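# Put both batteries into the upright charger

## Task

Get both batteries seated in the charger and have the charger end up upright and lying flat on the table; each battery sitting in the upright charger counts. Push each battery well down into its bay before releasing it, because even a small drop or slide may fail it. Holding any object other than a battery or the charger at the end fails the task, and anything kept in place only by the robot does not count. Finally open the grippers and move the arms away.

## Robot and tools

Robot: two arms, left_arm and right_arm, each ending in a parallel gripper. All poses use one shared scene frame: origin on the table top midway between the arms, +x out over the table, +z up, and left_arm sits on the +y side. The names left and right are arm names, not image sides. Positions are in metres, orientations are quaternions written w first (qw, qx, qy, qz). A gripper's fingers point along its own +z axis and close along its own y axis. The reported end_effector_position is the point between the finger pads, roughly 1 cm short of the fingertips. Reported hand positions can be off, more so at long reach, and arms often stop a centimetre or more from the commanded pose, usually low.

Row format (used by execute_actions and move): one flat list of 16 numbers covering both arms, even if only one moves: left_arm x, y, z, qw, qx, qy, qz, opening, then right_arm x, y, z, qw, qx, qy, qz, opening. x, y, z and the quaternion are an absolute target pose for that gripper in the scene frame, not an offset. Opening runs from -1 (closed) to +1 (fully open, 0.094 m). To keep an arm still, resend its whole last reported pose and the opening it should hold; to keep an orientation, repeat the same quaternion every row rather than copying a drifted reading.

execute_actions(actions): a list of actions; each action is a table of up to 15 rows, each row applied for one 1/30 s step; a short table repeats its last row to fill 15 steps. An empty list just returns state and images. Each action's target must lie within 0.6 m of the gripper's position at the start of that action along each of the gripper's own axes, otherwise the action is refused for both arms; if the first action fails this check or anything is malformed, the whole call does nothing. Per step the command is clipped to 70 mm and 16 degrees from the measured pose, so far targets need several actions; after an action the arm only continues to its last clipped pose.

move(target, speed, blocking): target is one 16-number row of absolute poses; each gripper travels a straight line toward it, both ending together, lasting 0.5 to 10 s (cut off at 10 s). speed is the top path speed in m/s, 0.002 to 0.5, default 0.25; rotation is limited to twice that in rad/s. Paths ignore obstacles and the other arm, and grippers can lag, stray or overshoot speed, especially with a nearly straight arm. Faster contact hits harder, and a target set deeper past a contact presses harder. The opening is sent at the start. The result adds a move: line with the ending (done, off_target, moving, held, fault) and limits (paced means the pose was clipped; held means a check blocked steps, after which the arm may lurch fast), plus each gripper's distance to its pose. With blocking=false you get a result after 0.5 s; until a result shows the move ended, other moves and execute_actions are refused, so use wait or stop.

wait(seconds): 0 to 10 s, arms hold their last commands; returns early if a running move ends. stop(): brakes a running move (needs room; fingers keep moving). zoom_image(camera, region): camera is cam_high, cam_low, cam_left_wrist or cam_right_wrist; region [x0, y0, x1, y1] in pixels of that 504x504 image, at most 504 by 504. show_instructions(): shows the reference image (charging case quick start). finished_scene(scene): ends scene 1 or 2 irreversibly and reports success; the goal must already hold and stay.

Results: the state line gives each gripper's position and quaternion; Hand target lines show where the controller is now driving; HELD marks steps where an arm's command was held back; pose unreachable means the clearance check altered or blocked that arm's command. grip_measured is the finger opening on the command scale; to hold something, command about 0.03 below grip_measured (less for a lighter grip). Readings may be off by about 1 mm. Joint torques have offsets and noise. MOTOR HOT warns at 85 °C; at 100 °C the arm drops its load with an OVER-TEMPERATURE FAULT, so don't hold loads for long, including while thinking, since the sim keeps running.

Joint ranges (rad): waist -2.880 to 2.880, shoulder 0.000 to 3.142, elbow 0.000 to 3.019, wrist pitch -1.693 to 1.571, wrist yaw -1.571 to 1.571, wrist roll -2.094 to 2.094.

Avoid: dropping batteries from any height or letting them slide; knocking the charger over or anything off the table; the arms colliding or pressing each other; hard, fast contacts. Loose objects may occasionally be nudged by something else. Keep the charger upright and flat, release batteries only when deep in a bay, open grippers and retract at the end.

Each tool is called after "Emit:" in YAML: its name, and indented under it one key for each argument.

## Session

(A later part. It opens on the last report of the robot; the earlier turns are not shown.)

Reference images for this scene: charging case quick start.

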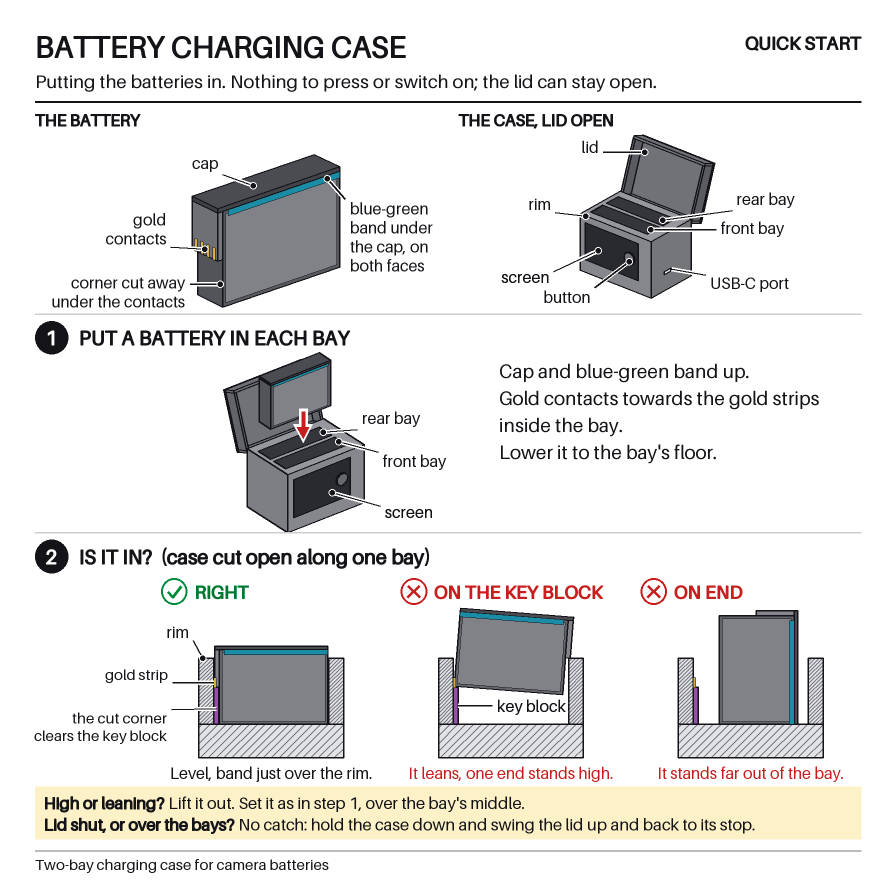

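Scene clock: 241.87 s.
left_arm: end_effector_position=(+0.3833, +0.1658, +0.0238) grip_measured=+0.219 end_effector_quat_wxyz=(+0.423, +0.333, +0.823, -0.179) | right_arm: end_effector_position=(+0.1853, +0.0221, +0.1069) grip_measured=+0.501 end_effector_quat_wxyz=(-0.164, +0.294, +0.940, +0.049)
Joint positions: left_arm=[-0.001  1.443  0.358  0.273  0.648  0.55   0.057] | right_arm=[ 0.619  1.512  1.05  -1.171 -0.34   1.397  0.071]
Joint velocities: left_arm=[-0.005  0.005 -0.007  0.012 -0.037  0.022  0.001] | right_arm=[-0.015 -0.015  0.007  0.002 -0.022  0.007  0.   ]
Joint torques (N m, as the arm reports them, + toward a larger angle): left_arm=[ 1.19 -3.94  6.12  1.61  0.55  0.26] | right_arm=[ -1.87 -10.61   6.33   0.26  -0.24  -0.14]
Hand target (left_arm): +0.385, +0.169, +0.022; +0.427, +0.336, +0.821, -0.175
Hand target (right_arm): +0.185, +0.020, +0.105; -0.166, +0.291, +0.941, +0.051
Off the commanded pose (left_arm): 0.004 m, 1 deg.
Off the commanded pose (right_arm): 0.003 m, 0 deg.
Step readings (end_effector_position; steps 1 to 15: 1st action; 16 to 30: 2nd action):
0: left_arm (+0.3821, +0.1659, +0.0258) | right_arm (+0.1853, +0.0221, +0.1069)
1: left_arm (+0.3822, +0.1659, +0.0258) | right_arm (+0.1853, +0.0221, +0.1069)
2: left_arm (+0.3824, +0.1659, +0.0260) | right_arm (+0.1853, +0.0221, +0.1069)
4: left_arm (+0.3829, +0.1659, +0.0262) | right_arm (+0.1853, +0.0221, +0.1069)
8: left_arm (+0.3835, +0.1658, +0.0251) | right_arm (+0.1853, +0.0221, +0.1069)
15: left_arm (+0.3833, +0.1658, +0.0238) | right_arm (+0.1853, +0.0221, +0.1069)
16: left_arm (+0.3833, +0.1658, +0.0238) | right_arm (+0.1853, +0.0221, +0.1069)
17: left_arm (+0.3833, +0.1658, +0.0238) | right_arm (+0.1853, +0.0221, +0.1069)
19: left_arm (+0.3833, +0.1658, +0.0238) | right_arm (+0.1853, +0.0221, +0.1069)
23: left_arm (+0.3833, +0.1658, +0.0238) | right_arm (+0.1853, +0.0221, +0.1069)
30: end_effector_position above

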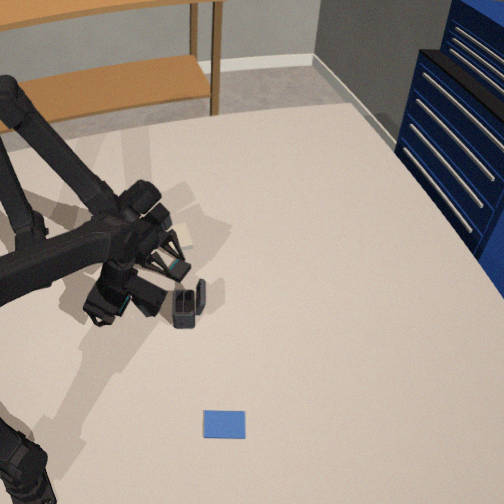

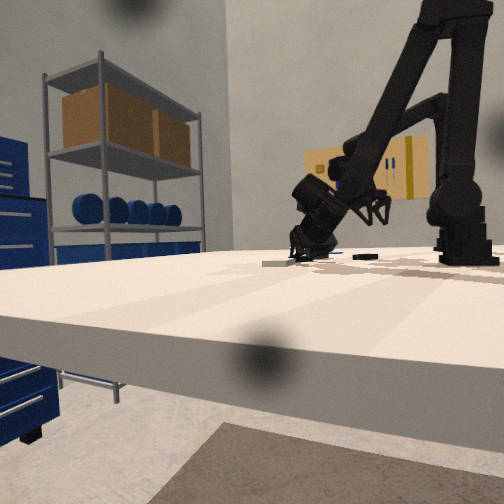

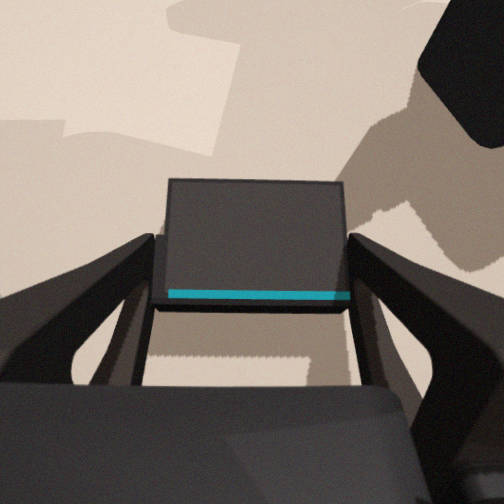

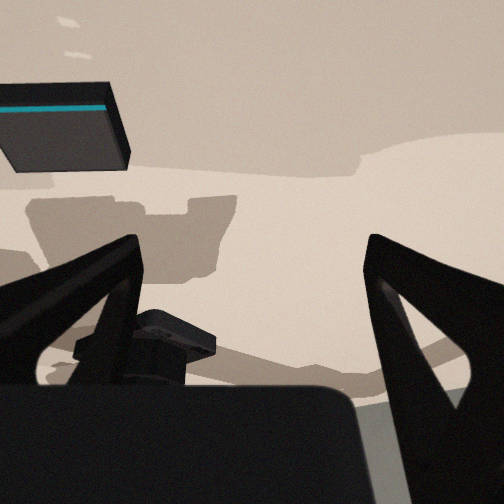

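Emit:
move:
  target: [0.380,0.172,0.082,0.4273,0.3358,0.8209,-0.1748,0.18, 0.185,0.020,0.105,-0.1659,0.2912,0.9408,0.0513,0.5]
  speed: 0.12

Emit:
move:
  target: [0.290,0.360,0.082,-0.2626,0.4765,0.8252,0.1516,0.18, 0.2268,0.103,0.058,-0.1659,0.2912,0.9408,0.0513,0.5]
  speed: 0.33

Scene clock: 266.47 s.
left_arm: end_effector_position=(+0.3608, +0.1680, +0.0621) grip_measured=+0.219 end_effector_quat_wxyz=(+0.407, +0.328, +0.832, -0.186) | right_arm: end_effector_position=(+0.1853, +0.0221, +0.1069) grip_measured=+0.501 end_effector_quat_wxyz=(-0.164, +0.294, +0.940, +0.049)
Joint positions: left_arm=[ 0.012  1.211  0.358 -0.005  0.655  0.561  0.057] | right_arm=[ 0.619  1.512  1.05  -1.171 -0.34   1.397  0.071]
Joint velocities: left_arm=[-0.005  0.015 -0.032  0.002  0.037  0.066 -0.002] | right_arm=[-0.015  0.015 -0.012  0.012 -0.051 -0.051  0.   ]
Joint torques (N m, as the arm reports them, + toward a larger angle): left_arm=[ 1.32 -4.06 12.13  0.58  0.65  0.29] | right_arm=[ -1.92 -10.54   6.36   0.28  -0.24  -0.14]
Hand target (left_arm): +0.379, +0.172, +0.082; +0.427, +0.336, +0.821, -0.174
Hand target (right_arm): +0.185, +0.020, +0.105; -0.166, +0.291, +0.941, +0.051
Off the commanded pose (left_arm): 0.028 m, 3 deg.
Off the commanded pose (right_arm): 0.003 m, 0 deg.
move: off_target (left_arm)

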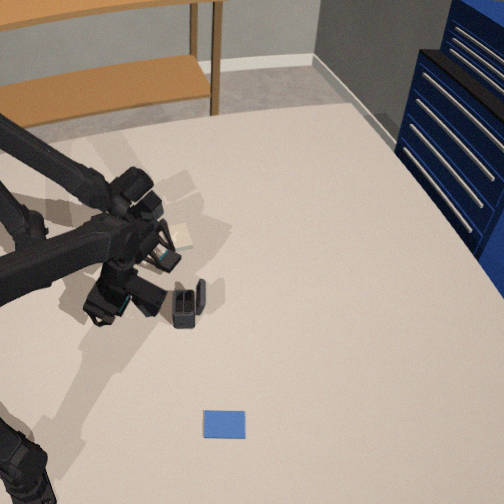

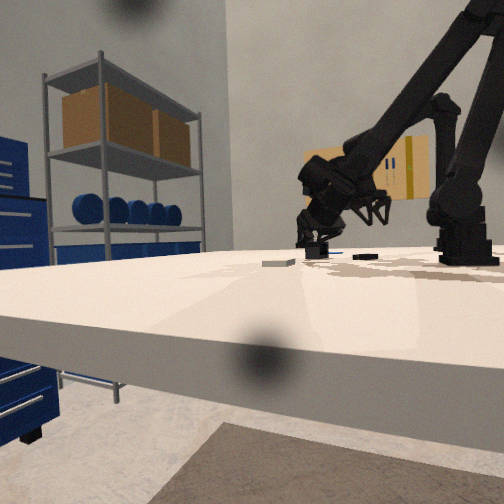

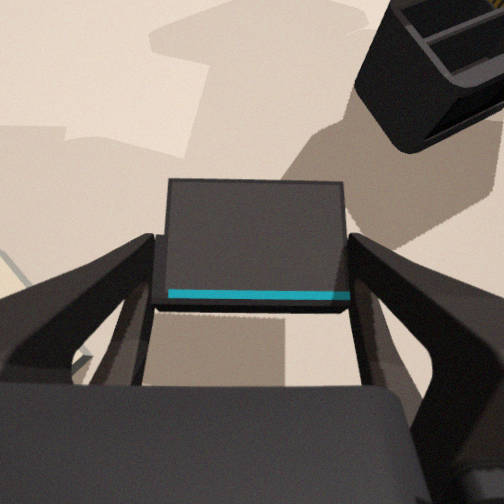

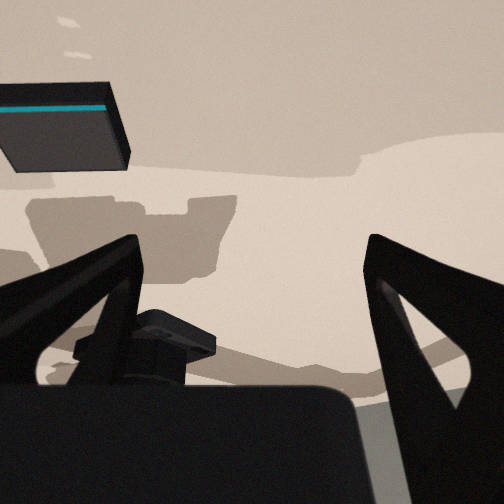

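Scene clock: 269.23 s.
left_arm: end_effector_position=(+0.2742, +0.3606, +0.0688) grip_measured=+0.219 end_effector_quat_wxyz=(-0.272, +0.471, +0.828, +0.134) | right_arm: end_effector_position=(+0.2151, +0.0832, +0.0509) grip_measured=+0.501 end_effector_quat_wxyz=(-0.173, +0.293, +0.940, +0.033)
Joint positions: left_arm=[ 0.034  1.443  0.777 -1.239 -0.528  1.026  0.057] | right_arm=[ 0.663  1.76   1.196 -1.094 -0.344  1.435  0.071]
Joint velocities: left_arm=[ 0.005  0.015 -0.017 -0.012 -0.037 -0.051 -0.001] | right_arm=[-0.005 -0.015  0.002  0.002  0.037  0.066 -0.001]
Joint torques (N m, as the arm reports them, + toward a larger angle): left_arm=[ 0.   -5.7  11.92 -1.05 -0.41  0.11] | right_arm=[ -1.03 -12.3    9.87   0.32  -0.24   0.08]
Hand target (left_arm): +0.291, +0.360, +0.078; -0.265, +0.474, +0.828, +0.142
Hand target (right_arm): +0.227, +0.102, +0.060; -0.166, +0.291, +0.941, +0.051
Off the commanded pose (left_arm): 0.021 m, 2 deg.
Off the commanded pose (right_arm): 0.024 m, 2 deg.
move: off_target (left_arm, right_arm)

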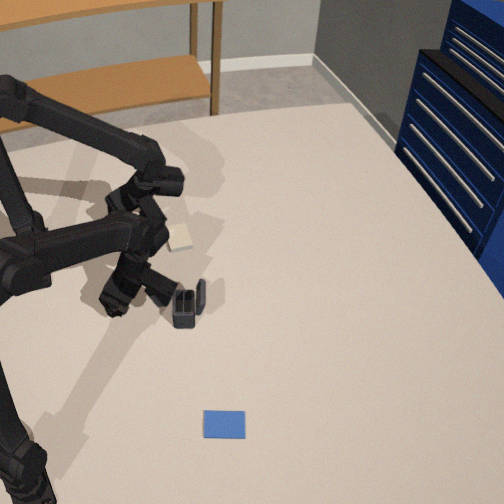

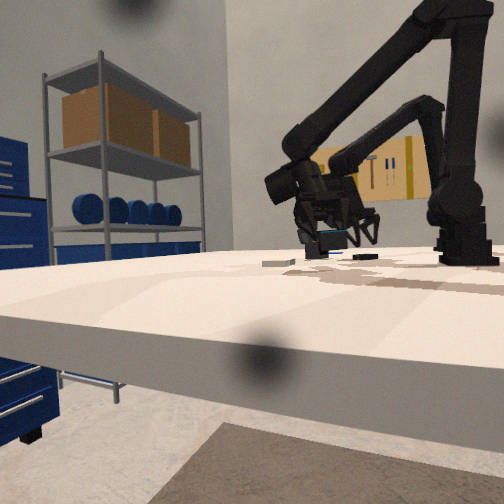

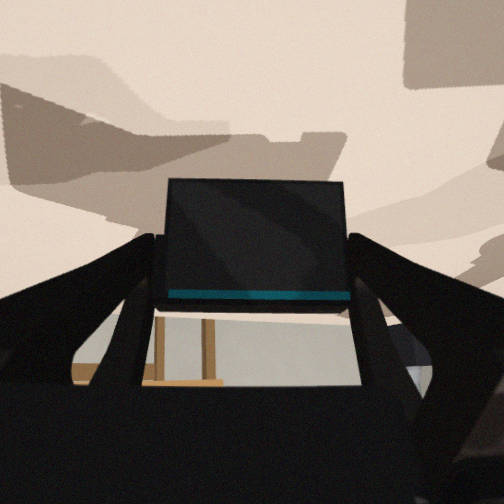

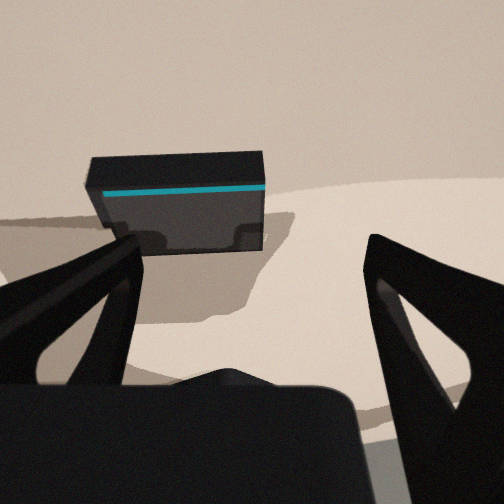

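Emit:
zoom_image:
  camera: "cam_right_wrist"
  region: [70, 135, 290, 275]

Emit:
zoom_image:
  camera: "cam_low"
  region: [255, 160, 395, 280]

Region (70, 135, 290, 275) of cam_right_wrist's 504x504 image, scaled by 2.291, with more detail than that image has; it fills the top 321 rows of this view, and the rest is white.

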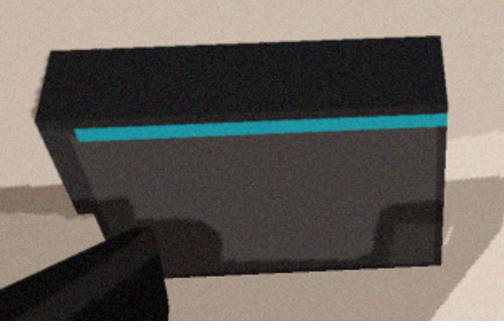

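Region (255, 160, 395, 280) of cam_low's 504x504 image, scaled by 3.600, with more detail than that image has; it fills the top 432 rows of this view, and the rest is white.

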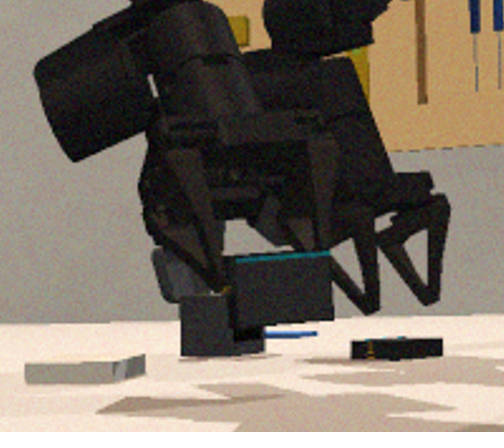

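Emit:
move:
  target: [0.290,0.360,0.046,-0.2626,0.4765,0.8252,0.1516,0.18, 0.2332,0.1168,0.058,-0.1659,0.2912,0.9408,0.0513,0.5]
  speed: 0.05

Scene clock: 291.37 s.
left_arm: end_effector_position=(+0.2873, +0.3617, +0.0497) grip_measured=+0.219 end_effector_quat_wxyz=(-0.262, +0.472, +0.829, +0.149) | right_arm: end_effector_position=(+0.2232, +0.0994, +0.0516) grip_measured=+0.501 end_effector_quat_wxyz=(-0.170, +0.291, +0.941, +0.039)
Joint positions: left_arm=[ 0.028  1.492  0.77  -1.151 -0.541  1.026  0.057] | right_arm=[ 0.673  1.79   1.243 -1.094 -0.344  1.444  0.071]
Joint velocities: left_arm=[-0.005 -0.005 -0.022 -0.022 -0.037 -0.007 -0.001] | right_arm=[-0.005 -0.024 -0.007 -0.012 -0.022  0.007 -0.   ]
Joint torques (N m, as the arm reports them, + toward a larger angle): left_arm=[ 0.04 -5.63  7.53 -0.18 -0.42  0.15] | right_arm=[ -1.1  -12.77   9.78   0.04  -0.24   0.07]
Hand target (left_arm): +0.290, +0.360, +0.046; -0.263, +0.477, +0.825, +0.152
Hand target (right_arm): +0.233, +0.116, +0.059; -0.166, +0.291, +0.941, +0.051
Off the commanded pose (left_arm): 0.005 m, 1 deg.
Off the commanded pose (right_arm): 0.021 m, 2 deg.
move: off_target (right_arm)

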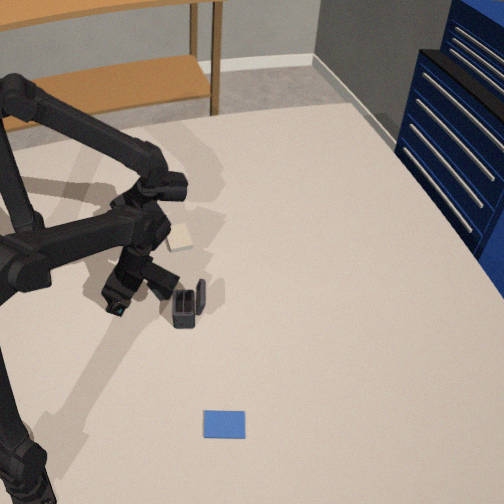

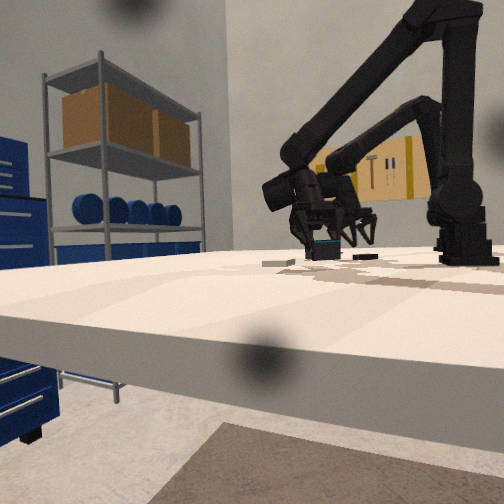

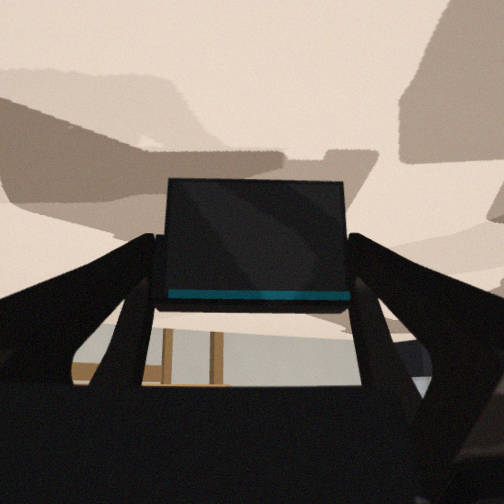

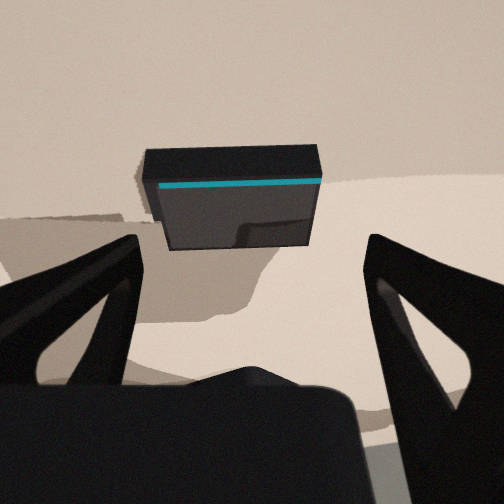

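Emit:
zoom_image:
  camera: "cam_low"
  region: [285, 215, 385, 280]

Region (285, 215, 385, 280) of cam_low's 504x504 image, scaled by 5.040, with more detail than that image has; it fills the top 328 rows of this view, and the rest is white.

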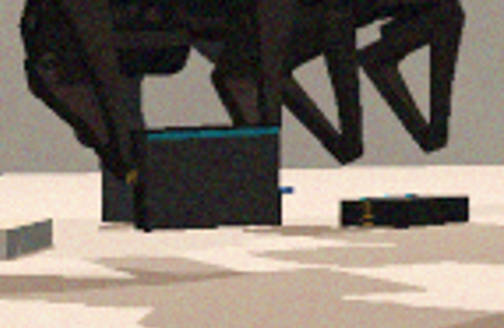

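Emit:
execute_actions:
  actions:
    - [[0.290,0.360,0.0456,-0.2626,0.4765,0.8252,0.1516,0.18, 0.2332,0.1168,0.057,-0.1659,0.2912,0.9408,0.0513,0.5],[0.290,0.360,0.0452,-0.2626,0.4765,0.8252,0.1516,0.18, 0.2332,0.1168,0.056,-0.1659,0.2912,0.9408,0.0513,0.5],[0.290,0.360,0.0448,-0.2626,0.4765,0.8252,0.1516,0.18, 0.2332,0.1168,0.055,-0.1659,0.2912,0.9408,0.0513,0.5],[0.290,0.360,0.0444,-0.2626,0.4765,0.8252,0.1516,0.18, 0.2332,0.1168,0.054,-0.1659,0.2912,0.9408,0.0513,0.5],[0.290,0.360,0.044,-0.2626,0.4765,0.8252,0.1516,0.18, 0.2332,0.1168,0.053,-0.1659,0.2912,0.9408,0.0513,0.5],[0.290,0.360,0.0436,-0.2626,0.4765,0.8252,0.1516,0.18, 0.2332,0.1168,0.052,-0.1659,0.2912,0.9408,0.0513,0.5],[0.290,0.360,0.0432,-0.2626,0.4765,0.8252,0.1516,0.18, 0.2332,0.1168,0.051,-0.1659,0.2912,0.9408,0.0513,0.5],[0.290,0.360,0.0428,-0.2626,0.4765,0.8252,0.1516,0.18, 0.2332,0.1168,0.050,-0.1659,0.2912,0.9408,0.0513,0.5],[0.290,0.360,0.0424,-0.2626,0.4765,0.8252,0.1516,0.18, 0.2332,0.1168,0.049,-0.1659,0.2912,0.9408,0.0513,0.5],[0.290,0.360,0.042,-0.2626,0.4765,0.8252,0.1516,0.18, 0.2332,0.1168,0.048,-0.1659,0.2912,0.9408,0.0513,0.5],[0.290,0.360,0.0416,-0.2626,0.4765,0.8252,0.1516,0.18, 0.2332,0.1168,0.047,-0.1659,0.2912,0.9408,0.0513,0.5],[0.290,0.360,0.0412,-0.2626,0.4765,0.8252,0.1516,0.18, 0.2332,0.1168,0.046,-0.1659,0.2912,0.9408,0.0513,0.5],[0.290,0.360,0.0408,-0.2626,0.4765,0.8252,0.1516,0.18, 0.2332,0.1168,0.045,-0.1659,0.2912,0.9408,0.0513,0.5],[0.290,0.360,0.0404,-0.2626,0.4765,0.8252,0.1516,0.18, 0.2332,0.1168,0.044,-0.1659,0.2912,0.9408,0.0513,0.5],[0.290,0.360,0.040,-0.2626,0.4765,0.8252,0.1516,0.18, 0.2332,0.1168,0.043,-0.1659,0.2912,0.9408,0.0513,0.5]]
    - [[0.290,0.360,0.0396,-0.2626,0.4765,0.8252,0.1516,0.18, 0.2332,0.1168,0.042,-0.1659,0.2912,0.9408,0.0513,0.5],[0.290,0.360,0.0392,-0.2626,0.4765,0.8252,0.1516,0.18, 0.2332,0.1168,0.041,-0.1659,0.2912,0.9408,0.0513,0.5],[0.290,0.360,0.0388,-0.2626,0.4765,0.8252,0.1516,0.18, 0.2332,0.1168,0.040,-0.1659,0.2912,0.9408,0.0513,0.5],[0.290,0.360,0.0384,-0.2626,0.4765,0.8252,0.1516,0.18, 0.2332,0.1168,0.039,-0.1659,0.2912,0.9408,0.0513,0.5],[0.290,0.360,0.038,-0.2626,0.4765,0.8252,0.1516,0.18, 0.2332,0.1168,0.038,-0.1659,0.2912,0.9408,0.0513,0.5],[0.290,0.360,0.0376,-0.2626,0.4765,0.8252,0.1516,0.18, 0.2332,0.1168,0.037,-0.1659,0.2912,0.9408,0.0513,0.5],[0.290,0.360,0.0372,-0.2626,0.4765,0.8252,0.1516,0.18, 0.2332,0.1168,0.036,-0.1659,0.2912,0.9408,0.0513,0.5],[0.290,0.360,0.0368,-0.2626,0.4765,0.8252,0.1516,0.18, 0.2332,0.1168,0.035,-0.1659,0.2912,0.9408,0.0513,0.5],[0.290,0.360,0.0364,-0.2626,0.4765,0.8252,0.1516,0.18, 0.2332,0.1168,0.034,-0.1659,0.2912,0.9408,0.0513,0.5],[0.290,0.360,0.036,-0.2626,0.4765,0.8252,0.1516,0.18, 0.2332,0.1168,0.033,-0.1659,0.2912,0.9408,0.0513,0.5],[0.290,0.360,0.0356,-0.2626,0.4765,0.8252,0.1516,0.18, 0.2332,0.1168,0.032,-0.1659,0.2912,0.9408,0.0513,0.5],[0.290,0.360,0.0352,-0.2626,0.4765,0.8252,0.1516,0.18, 0.2332,0.1168,0.031,-0.1659,0.2912,0.9408,0.0513,0.5],[0.290,0.360,0.0348,-0.2626,0.4765,0.8252,0.1516,0.18, 0.2332,0.1168,0.030,-0.1659,0.2912,0.9408,0.0513,0.5],[0.290,0.360,0.0344,-0.2626,0.4765,0.8252,0.1516,0.18, 0.2332,0.1168,0.029,-0.1659,0.2912,0.9408,0.0513,0.5],[0.290,0.360,0.034,-0.2626,0.4765,0.8252,0.1516,0.18, 0.2332,0.1168,0.028,-0.1659,0.2912,0.9408,0.0513,0.5]]

Scene clock: 317.93 s.
left_arm: end_effector_position=(+0.2876, +0.3618, +0.0390) grip_measured=+0.219 end_effector_quat_wxyz=(-0.261, +0.471, +0.829, +0.150) | right_arm: end_effector_position=(+0.2297, +0.1069, +0.0326) grip_measured=+0.501 end_effector_quat_wxyz=(-0.167, +0.290, +0.941, +0.047)
Joint positions: left_arm=[ 0.028  1.514  0.758 -1.114 -0.541  1.026  0.057] | right_arm=[ 0.673  1.829  1.243 -1.037 -0.344  1.445  0.071]
Joint velocities: left_arm=[-0.024  0.015 -0.007  0.042 -0.022  0.081  0.   ] | right_arm=[-0.015  0.024 -0.017  0.081  0.022  0.007  0.   ]
Joint torques (N m, as the arm reports them, + toward a larger angle): left_arm=[ 0.05 -4.8   7.27 -0.27 -0.41  0.14] | right_arm=[ -1.02 -12.66   7.75   0.25  -0.22   0.09]
Hand target (left_arm): +0.290, +0.360, +0.034; -0.263, +0.476, +0.825, +0.152
Hand target (right_arm): +0.233, +0.117, +0.028; -0.166, +0.291, +0.941, +0.051
Off the commanded pose (left_arm): 0.006 m, 1 deg.
Off the commanded pose (right_arm): 0.011 m, 1 deg.
Step readings (end_effector_position; steps 1 to 15: 1st action; 16 to 30: 2nd action):
0: left_arm (+0.2873, +0.3617, +0.0497) | right_arm (+0.2232, +0.0994, +0.0516)
1: left_arm (+0.2874, +0.3618, +0.0497) | right_arm (+0.2232, +0.0994, +0.0516)
2: left_arm (+0.2876, +0.3618, +0.0496) | right_arm (+0.2232, +0.0993, +0.0514)
4: left_arm (+0.2881, +0.3618, +0.0495) | right_arm (+0.2231, +0.0993, +0.0511)
8: left_arm (+0.2885, +0.3618, +0.0485) | right_arm (+0.2237, +0.0999, +0.0487)
15: left_arm (+0.2870, +0.3617, +0.0447) | right_arm (+0.2255, +0.1020, +0.0427)
16: left_arm (+0.2871, +0.3617, +0.0442) | right_arm (+0.2258, +0.1023, +0.0419)
17: left_arm (+0.2871, +0.3617, +0.0438) | right_arm (+0.2261, +0.1027, +0.0413)
19: left_arm (+0.2873, +0.3617, +0.0432) | right_arm (+0.2266, +0.1034, +0.0399)
23: left_arm (+0.2876, +0.3618, +0.0418) | right_arm (+0.2278, +0.1047, +0.0374)
30: end_effector_position above

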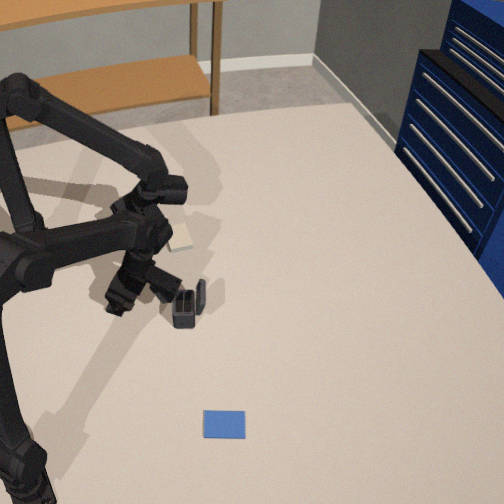

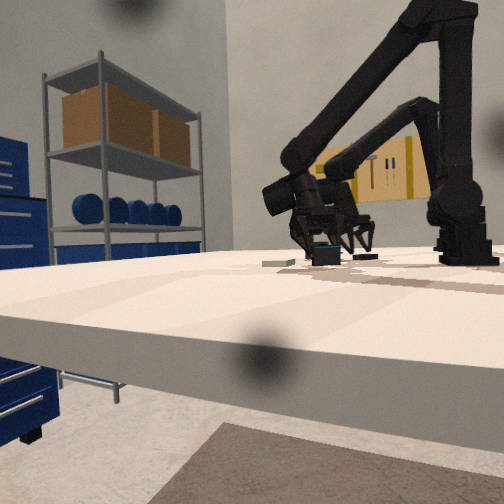

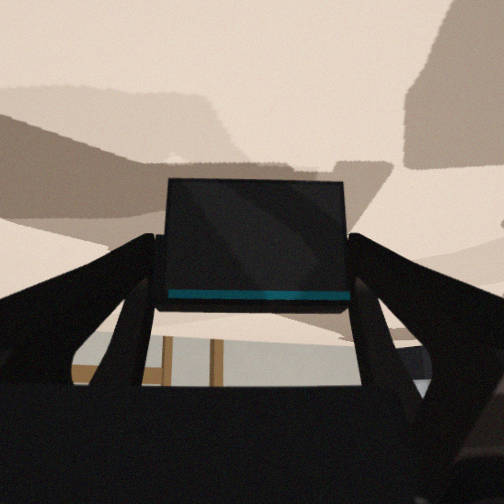

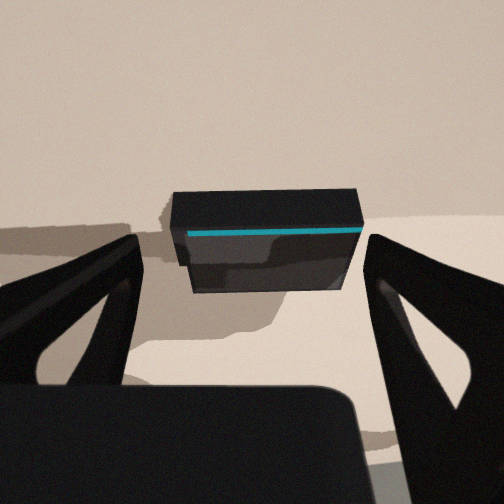

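Emit:
execute_actions:
  actions:
    - [[0.290,0.360,0.0338,-0.2626,0.4765,0.8252,0.1516,0.18, 0.2324,0.1158,0.0285,-0.1659,0.2912,0.9408,0.0513,0.5],[0.290,0.360,0.0336,-0.2626,0.4765,0.8252,0.1516,0.18, 0.2316,0.1148,0.0285,-0.1659,0.2912,0.9408,0.0513,0.5],[0.290,0.360,0.0334,-0.2626,0.4765,0.8252,0.1516,0.18, 0.2308,0.1138,0.0285,-0.1659,0.2912,0.9408,0.0513,0.5],[0.290,0.360,0.0332,-0.2626,0.4765,0.8252,0.1516,0.18, 0.2300,0.1128,0.0285,-0.1659,0.2912,0.9408,0.0513,0.5],[0.290,0.360,0.033,-0.2626,0.4765,0.8252,0.1516,0.18, 0.2292,0.1118,0.0285,-0.1659,0.2912,0.9408,0.0513,0.5],[0.290,0.360,0.0328,-0.2626,0.4765,0.8252,0.1516,0.18, 0.2284,0.1108,0.0285,-0.1659,0.2912,0.9408,0.0513,0.5],[0.290,0.360,0.0326,-0.2626,0.4765,0.8252,0.1516,0.18, 0.2276,0.1098,0.0285,-0.1659,0.2912,0.9408,0.0513,0.5],[0.290,0.360,0.0324,-0.2626,0.4765,0.8252,0.1516,0.18, 0.2268,0.1088,0.0285,-0.1659,0.2912,0.9408,0.0513,0.5],[0.290,0.360,0.0322,-0.2626,0.4765,0.8252,0.1516,0.18, 0.2260,0.1079,0.0285,-0.1659,0.2912,0.9408,0.0513,0.5],[0.290,0.360,0.032,-0.2626,0.4765,0.8252,0.1516,0.18, 0.2253,0.1071,0.0285,-0.1659,0.2912,0.9408,0.0513,0.5],[0.290,0.360,0.0318,-0.2626,0.4765,0.8252,0.1516,0.18, 0.2246,0.1063,0.0285,-0.1659,0.2912,0.9408,0.0513,0.5],[0.290,0.360,0.0316,-0.2626,0.4765,0.8252,0.1516,0.18, 0.2239,0.1056,0.0285,-0.1659,0.2912,0.9408,0.0513,0.5],[0.290,0.360,0.0314,-0.2626,0.4765,0.8252,0.1516,0.18, 0.2239,0.1056,0.0285,-0.1659,0.2912,0.9408,0.0513,0.5],[0.290,0.360,0.0312,-0.2626,0.4765,0.8252,0.1516,0.18, 0.2239,0.1056,0.0285,-0.1659,0.2912,0.9408,0.0513,0.5],[0.290,0.360,0.031,-0.2626,0.4765,0.8252,0.1516,0.18, 0.2239,0.1056,0.0285,-0.1659,0.2912,0.9408,0.0513,0.5]]

Scene clock: 329.03 s.
left_arm: end_effector_position=(+0.2887, +0.3618, +0.0360) grip_measured=+0.219 end_effector_quat_wxyz=(-0.260, +0.471, +0.829, +0.151) | right_arm: end_effector_position=(+0.2278, +0.1047, +0.0261) grip_measured=+0.501 end_effector_quat_wxyz=(-0.167, +0.290, +0.941, +0.047)
Joint positions: left_arm=[ 0.028  1.522  0.757 -1.103 -0.541  1.026  0.057] | right_arm=[ 0.673  1.832  1.227 -1.017 -0.344  1.445  0.071]
Joint velocities: left_arm=[-0.024 -0.005 -0.032  0.007  0.007  0.066  0.002] | right_arm=[-0.005 -0.005 -0.051  0.002  0.022 -0.022 -0.   ]
Joint torques (N m, as the arm reports them, + toward a larger angle): left_arm=[-0.03 -5.58  6.98 -0.25 -0.41  0.15] | right_arm=[ -1.08 -14.87   5.73   0.45  -0.21   0.09]
Hand target (left_arm): +0.290, +0.360, +0.031; -0.263, +0.476, +0.825, +0.151
Hand target (right_arm): +0.224, +0.106, +0.029; -0.166, +0.291, +0.941, +0.051
Off the commanded pose (left_arm): 0.006 m, 1 deg.
Off the commanded pose (right_arm): 0.005 m, 1 deg.
Step readings (end_effector_position):
0: left_arm (+0.2874, +0.3617, +0.0379) | right_arm (+0.2301, +0.1073, +0.0300)
1: left_arm (+0.2874, +0.3617, +0.0379) | right_arm (+0.2301, +0.1073, +0.0300)
2: left_arm (+0.2874, +0.3617, +0.0379) | right_arm (+0.2301, +0.1074, +0.0300)
4: left_arm (+0.2876, +0.3618, +0.0378) | right_arm (+0.2304, +0.1077, +0.0300)
8: left_arm (+0.2881, +0.3618, +0.0373) | right_arm (+0.2312, +0.1086, +0.0299)
15: end_effector_position above

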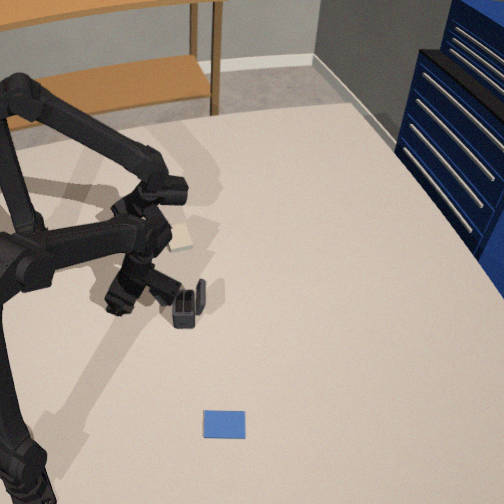

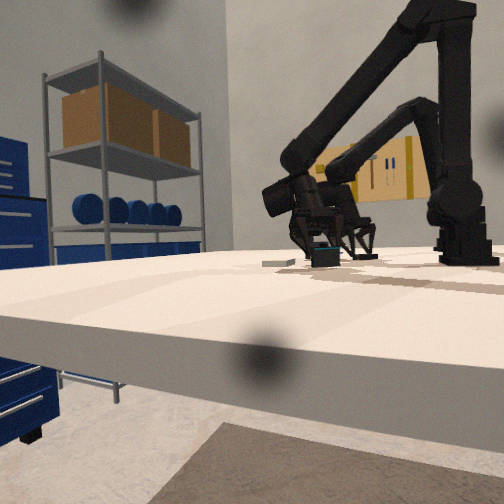

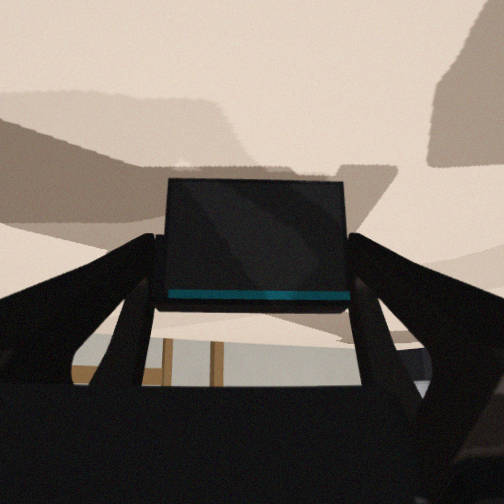

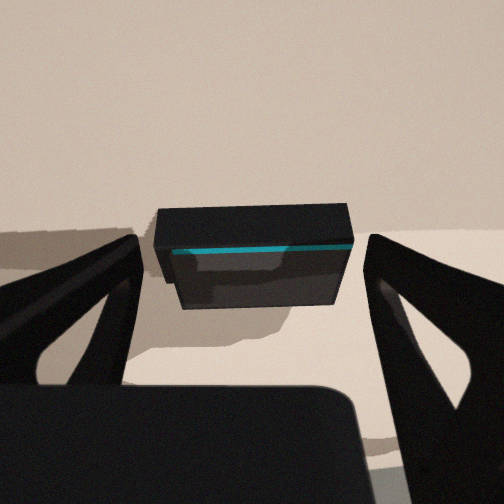

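Emit:
zoom_image:
  camera: "cam_low"
  region: [285, 225, 385, 285]

Emit:
zoom_image:
  camera: "cam_left_wrist"
  region: [130, 130, 420, 260]

Emit:
wait:
  seconds: 0

Region (285, 225, 385, 285) of cam_low's 504x504 image, scaled by 5.040, with more detail than that image has; it fills the top 302 rows of this view, and the rest is white.

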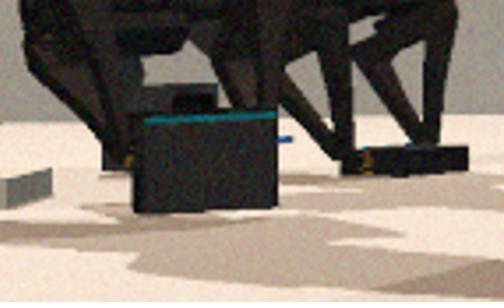

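Region (130, 130, 420, 260) of cam_left_wrist's 504x504 image, scaled by 1.738, with more detail than that image has; it fills the top 226 rows of this view, and the rest is white.

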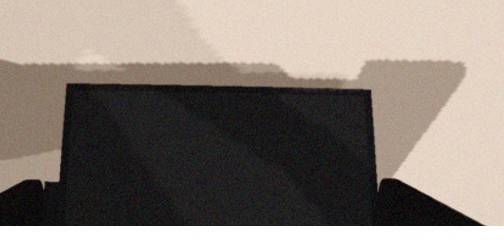

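Scene clock: 332.37 s.
left_arm: end_effector_position=(+0.2889, +0.3619, +0.0357) grip_measured=+0.219 end_effector_quat_wxyz=(-0.260, +0.471, +0.829, +0.151) | right_arm: end_effector_position=(+0.2274, +0.1042, +0.0257) grip_measured=+0.501 end_effector_quat_wxyz=(-0.167, +0.290, +0.941, +0.047)
Joint positions: left_arm=[ 0.028  1.523  0.757 -1.102 -0.541  1.026  0.057] | right_arm=[ 0.673  1.832  1.225 -1.016 -0.344  1.445  0.071]
Joint velocities: left_arm=[-0.015  0.015 -0.002  0.017  0.051 -0.007 -0.001] | right_arm=[-0.005 -0.015 -0.007  0.012 -0.081 -0.007  0.001]
Joint torques (N m, as the arm reports them, + toward a larger angle): left_arm=[ 0.03 -5.59  6.95 -0.19 -0.41  0.14] | right_arm=[ -1.08 -14.8    5.73   0.44  -0.21   0.08]
Hand target (left_arm): +0.290, +0.360, +0.031; -0.263, +0.477, +0.825, +0.151
Hand target (right_arm): +0.224, +0.106, +0.029; -0.166, +0.291, +0.941, +0.051
Off the commanded pose (left_arm): 0.005 m, 1 deg.
Off the commanded pose (right_arm): 0.005 m, 1 deg.

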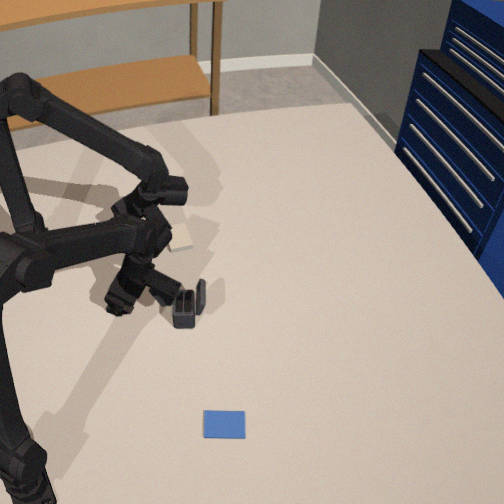

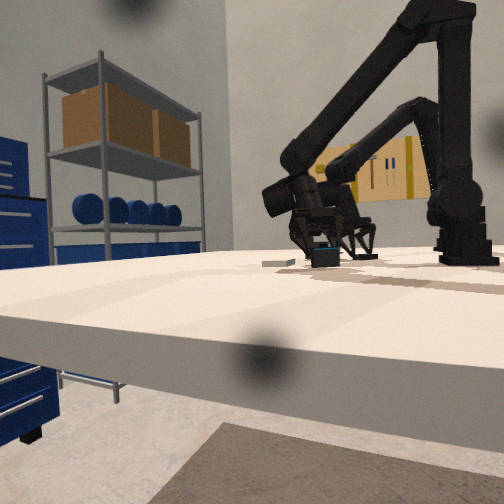

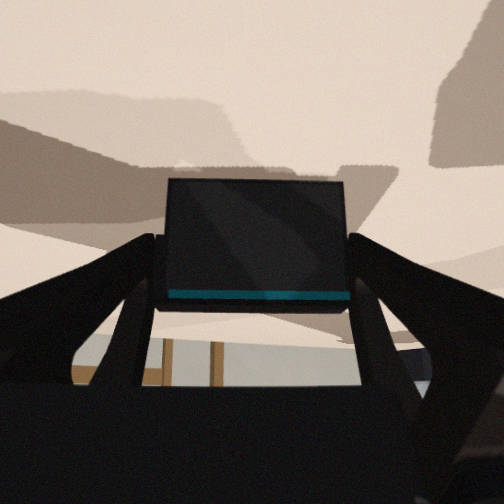

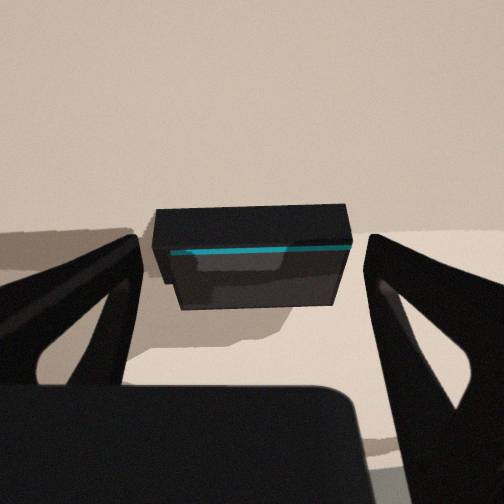

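Emit:
execute_actions:
  actions:
    - [[0.290,0.360,0.0307,-0.2626,0.4765,0.8252,0.1516,0.18, 0.2239,0.1056,0.0275,-0.1659,0.2912,0.9408,0.0513,0.5],[0.290,0.360,0.0304,-0.2626,0.4765,0.8252,0.1516,0.18, 0.2239,0.1056,0.0265,-0.1659,0.2912,0.9408,0.0513,0.49],[0.290,0.360,0.0301,-0.2626,0.4765,0.8252,0.1516,0.18, 0.2239,0.1056,0.0255,-0.1659,0.2912,0.9408,0.0513,0.48],[0.290,0.360,0.0298,-0.2626,0.4765,0.8252,0.1516,0.18, 0.2239,0.1056,0.0245,-0.1659,0.2912,0.9408,0.0513,0.47],[0.290,0.360,0.0295,-0.2626,0.4765,0.8252,0.1516,0.18, 0.2239,0.1056,0.0235,-0.1659,0.2912,0.9408,0.0513,0.46],[0.290,0.360,0.0292,-0.2626,0.4765,0.8252,0.1516,0.18, 0.2239,0.1056,0.0227,-0.1659,0.2912,0.9408,0.0513,0.45],[0.290,0.360,0.0289,-0.2626,0.4765,0.8252,0.1516,0.18, 0.2239,0.1056,0.0220,-0.1659,0.2912,0.9408,0.0513,0.44],[0.290,0.360,0.0286,-0.2626,0.4765,0.8252,0.1516,0.18, 0.2239,0.1056,0.0213,-0.1659,0.2912,0.9408,0.0513,0.43],[0.290,0.360,0.0283,-0.2626,0.4765,0.8252,0.1516,0.18, 0.2239,0.1056,0.0206,-0.1659,0.2912,0.9408,0.0513,0.42],[0.290,0.360,0.028,-0.2626,0.4765,0.8252,0.1516,0.18, 0.2239,0.1056,0.020,-0.1659,0.2912,0.9408,0.0513,0.41],[0.290,0.360,0.0277,-0.2626,0.4765,0.8252,0.1516,0.18, 0.2239,0.1056,0.0195,-0.1659,0.2912,0.9408,0.0513,0.40],[0.290,0.360,0.0274,-0.2626,0.4765,0.8252,0.1516,0.18, 0.2239,0.1056,0.019,-0.1659,0.2912,0.9408,0.0513,0.39],[0.290,0.360,0.0271,-0.2626,0.4765,0.8252,0.1516,0.18, 0.2239,0.1056,0.0185,-0.1659,0.2912,0.9408,0.0513,0.38],[0.290,0.360,0.0268,-0.2626,0.4765,0.8252,0.1516,0.18, 0.2239,0.1056,0.0185,-0.1659,0.2912,0.9408,0.0513,0.37],[0.290,0.360,0.0265,-0.2626,0.4765,0.8252,0.1516,0.18, 0.2239,0.1056,0.0185,-0.1659,0.2912,0.9408,0.0513,0.36]]

Scene clock: 343.93 s.
left_arm: end_effector_position=(+0.2878, +0.3619, +0.0321) grip_measured=+0.219 end_effector_quat_wxyz=(-0.261, +0.471, +0.829, +0.151) | right_arm: end_effector_position=(+0.2287, +0.1057, +0.0233) grip_measured=+0.366 end_effector_quat_wxyz=(-0.164, +0.289, +0.942, +0.053)
Joint positions: left_arm=[ 0.028  1.53   0.752 -1.091 -0.543  1.026  0.057] | right_arm=[ 0.673  1.832  1.218 -0.994 -0.344  1.445  0.064]
Joint velocities: left_arm=[-0.005 -0.005  0.012 -0.002 -0.037  0.051  0.   ] | right_arm=[-0.005  0.005 -0.022  0.012  0.022  0.007 -0.011]
Joint torques (N m, as the arm reports them, + toward a larger angle): left_arm=[ 0.02 -5.41  7.03 -0.06 -0.31  0.14] | right_arm=[ -1.09 -13.97   5.79   0.5   -0.21   0.09]
Hand target (left_arm): +0.290, +0.360, +0.027; -0.263, +0.477, +0.825, +0.152
Hand target (right_arm): +0.224, +0.106, +0.019; -0.166, +0.291, +0.941, +0.051
Off the commanded pose (left_arm): 0.006 m, 1 deg.
Off the commanded pose (right_arm): 0.007 m, 0 deg.
Step readings (end_effector_position):
0: left_arm (+0.2889, +0.3619, +0.0357) | right_arm (+0.2274, +0.1042, +0.0257)
1: left_arm (+0.2889, +0.3619, +0.0357) | right_arm (+0.2274, +0.1042, +0.0257)
2: left_arm (+0.2889, +0.3619, +0.0356) | right_arm (+0.2275, +0.1044, +0.0257)
4: left_arm (+0.2888, +0.3619, +0.0352) | right_arm (+0.2281, +0.1050, +0.0256)
8: left_arm (+0.2877, +0.3618, +0.0335) | right_arm (+0.2294, +0.1065, +0.0255)
15: end_effector_position above

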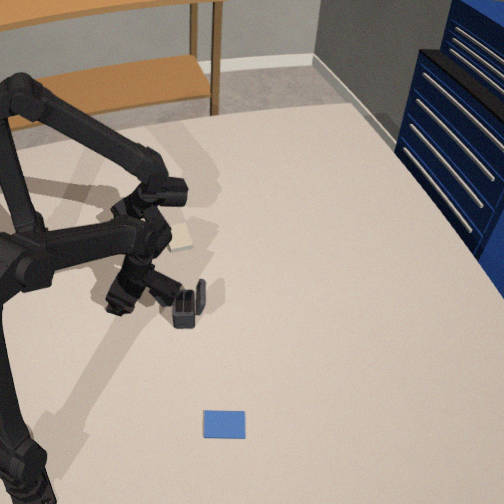

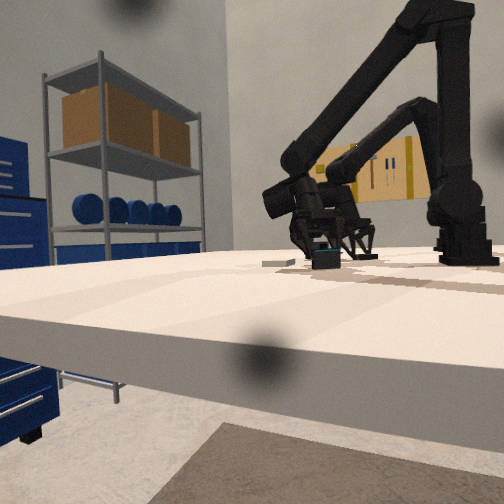

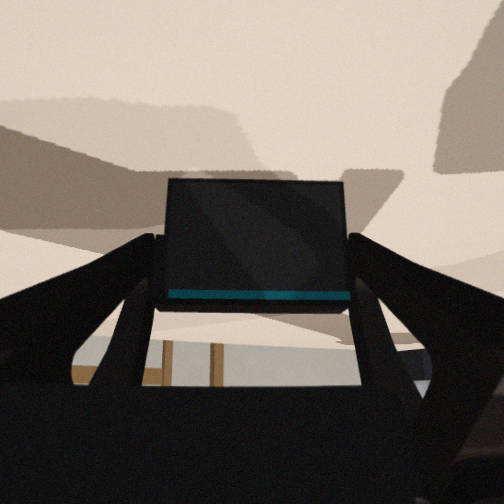

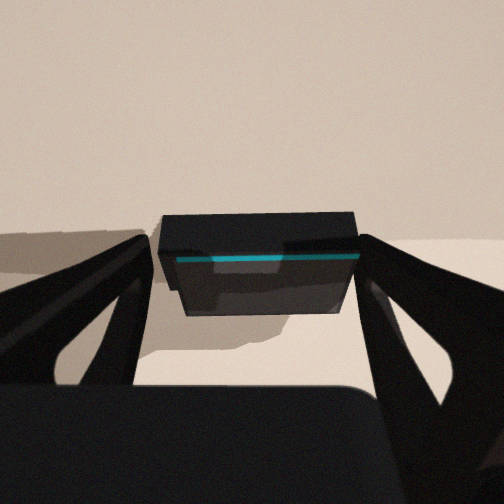

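Emit:
execute_actions:
  actions:
    - [[0.290,0.360,0.0263,-0.2626,0.4765,0.8252,0.1516,0.18, 0.2239,0.1056,0.0185,-0.1659,0.2912,0.9408,0.0513,0.34],[0.290,0.360,0.0261,-0.2626,0.4765,0.8252,0.1516,0.18, 0.2239,0.1056,0.0185,-0.1659,0.2912,0.9408,0.0513,0.32],[0.290,0.360,0.0259,-0.2626,0.4765,0.8252,0.1516,0.18, 0.2239,0.1056,0.0185,-0.1659,0.2912,0.9408,0.0513,0.30],[0.290,0.360,0.0257,-0.2626,0.4765,0.8252,0.1516,0.18, 0.2239,0.1056,0.0185,-0.1659,0.2912,0.9408,0.0513,0.285],[0.290,0.360,0.0255,-0.2626,0.4765,0.8252,0.1516,0.18, 0.2239,0.1056,0.0185,-0.1659,0.2912,0.9408,0.0513,0.27],[0.290,0.360,0.0253,-0.2626,0.4765,0.8252,0.1516,0.18, 0.2239,0.1056,0.0185,-0.1659,0.2912,0.9408,0.0513,0.255],[0.290,0.360,0.0251,-0.2626,0.4765,0.8252,0.1516,0.18, 0.2239,0.1056,0.0185,-0.1659,0.2912,0.9408,0.0513,0.245],[0.290,0.360,0.0249,-0.2626,0.4765,0.8252,0.1516,0.18, 0.2239,0.1056,0.0185,-0.1659,0.2912,0.9408,0.0513,0.235],[0.290,0.360,0.0247,-0.2626,0.4765,0.8252,0.1516,0.18, 0.2239,0.1056,0.0185,-0.1659,0.2912,0.9408,0.0513,0.225],[0.290,0.360,0.0245,-0.2626,0.4765,0.8252,0.1516,0.18, 0.2239,0.1056,0.0185,-0.1659,0.2912,0.9408,0.0513,0.215],[0.290,0.360,0.0243,-0.2626,0.4765,0.8252,0.1516,0.18, 0.2239,0.1056,0.0185,-0.1659,0.2912,0.9408,0.0513,0.205],[0.290,0.360,0.0241,-0.2626,0.4765,0.8252,0.1516,0.18, 0.2239,0.1056,0.0185,-0.1659,0.2912,0.9408,0.0513,0.195],[0.290,0.360,0.024,-0.2626,0.4765,0.8252,0.1516,0.18, 0.2239,0.1056,0.0185,-0.1659,0.2912,0.9408,0.0513,0.185],[0.290,0.360,0.024,-0.2626,0.4765,0.8252,0.1516,0.18, 0.2239,0.1056,0.0185,-0.1659,0.2912,0.9408,0.0513,0.178],[0.290,0.360,0.024,-0.2626,0.4765,0.8252,0.1516,0.18, 0.2239,0.1056,0.0185,-0.1659,0.2912,0.9408,0.0513,0.172]]

Scene clock: 352.90 s.
left_arm: end_effector_position=(+0.2887, +0.3624, +0.0319) grip_measured=+0.219 end_effector_quat_wxyz=(-0.260, +0.471, +0.829, +0.153) | right_arm: end_effector_position=(+0.2287, +0.1058, +0.0231) grip_measured=+0.226 end_effector_quat_wxyz=(-0.164, +0.289, +0.942, +0.054)
Joint positions: left_arm=[ 0.028  1.531  0.752 -1.087 -0.546  1.026  0.057] | right_arm=[ 0.673  1.832  1.217 -0.992 -0.344  1.445  0.058]
Joint velocities: left_arm=[ 0.005 -0.005 -0.002  0.007  0.022 -0.037 -0.   ] | right_arm=[-0.005 -0.005 -0.012 -0.007 -0.007 -0.037 -0.001]
Joint torques (N m, as the arm reports them, + toward a larger angle): left_arm=[-0.01 -5.13  6.76  0.06 -0.22  0.14] | right_arm=[ -1.03 -13.86   5.64   0.5   -0.19   0.09]
Hand target (left_arm): +0.290, +0.360, +0.024; -0.263, +0.477, +0.825, +0.151
Hand target (right_arm): +0.224, +0.106, +0.019; -0.166, +0.291, +0.941, +0.051
Off the commanded pose (left_arm): 0.008 m, 1 deg.
Off the commanded pose (right_arm): 0.007 m, 0 deg.
Step readings (end_effector_position):
0: left_arm (+0.2881, +0.3620, +0.0321) | right_arm (+0.2287, +0.1058, +0.0231)
1: left_arm (+0.2881, +0.3620, +0.0321) | right_arm (+0.2287, +0.1058, +0.0231)
2: left_arm (+0.2881, +0.3620, +0.0321) | right_arm (+0.2287, +0.1058, +0.0231)
4: left_arm (+0.2881, +0.3620, +0.0321) | right_arm (+0.2287, +0.1058, +0.0231)
8: left_arm (+0.2884, +0.3622, +0.0320) | right_arm (+0.2287, +0.1058, +0.0231)
15: end_effector_position above

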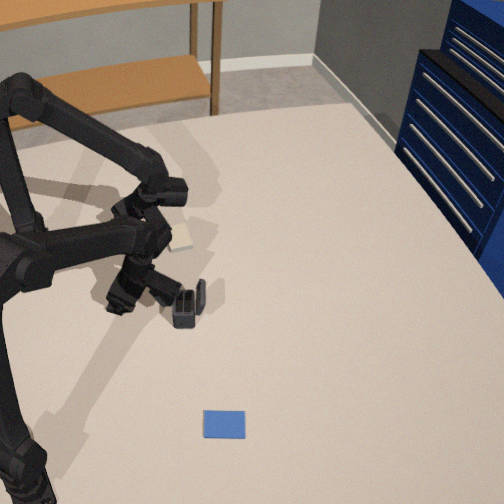

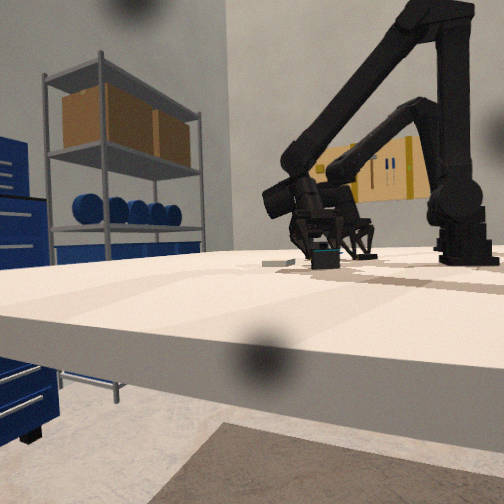

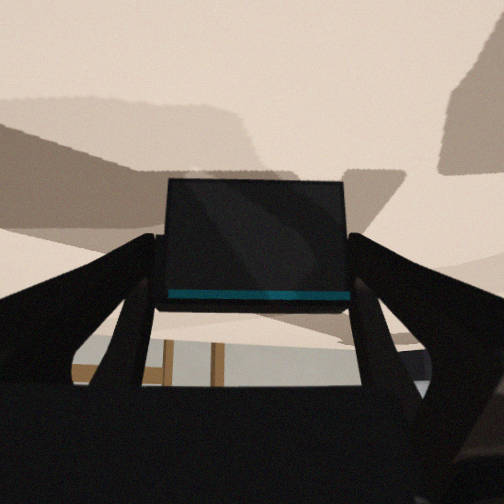

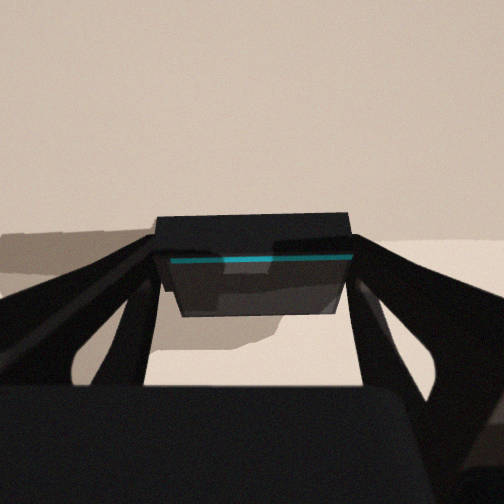

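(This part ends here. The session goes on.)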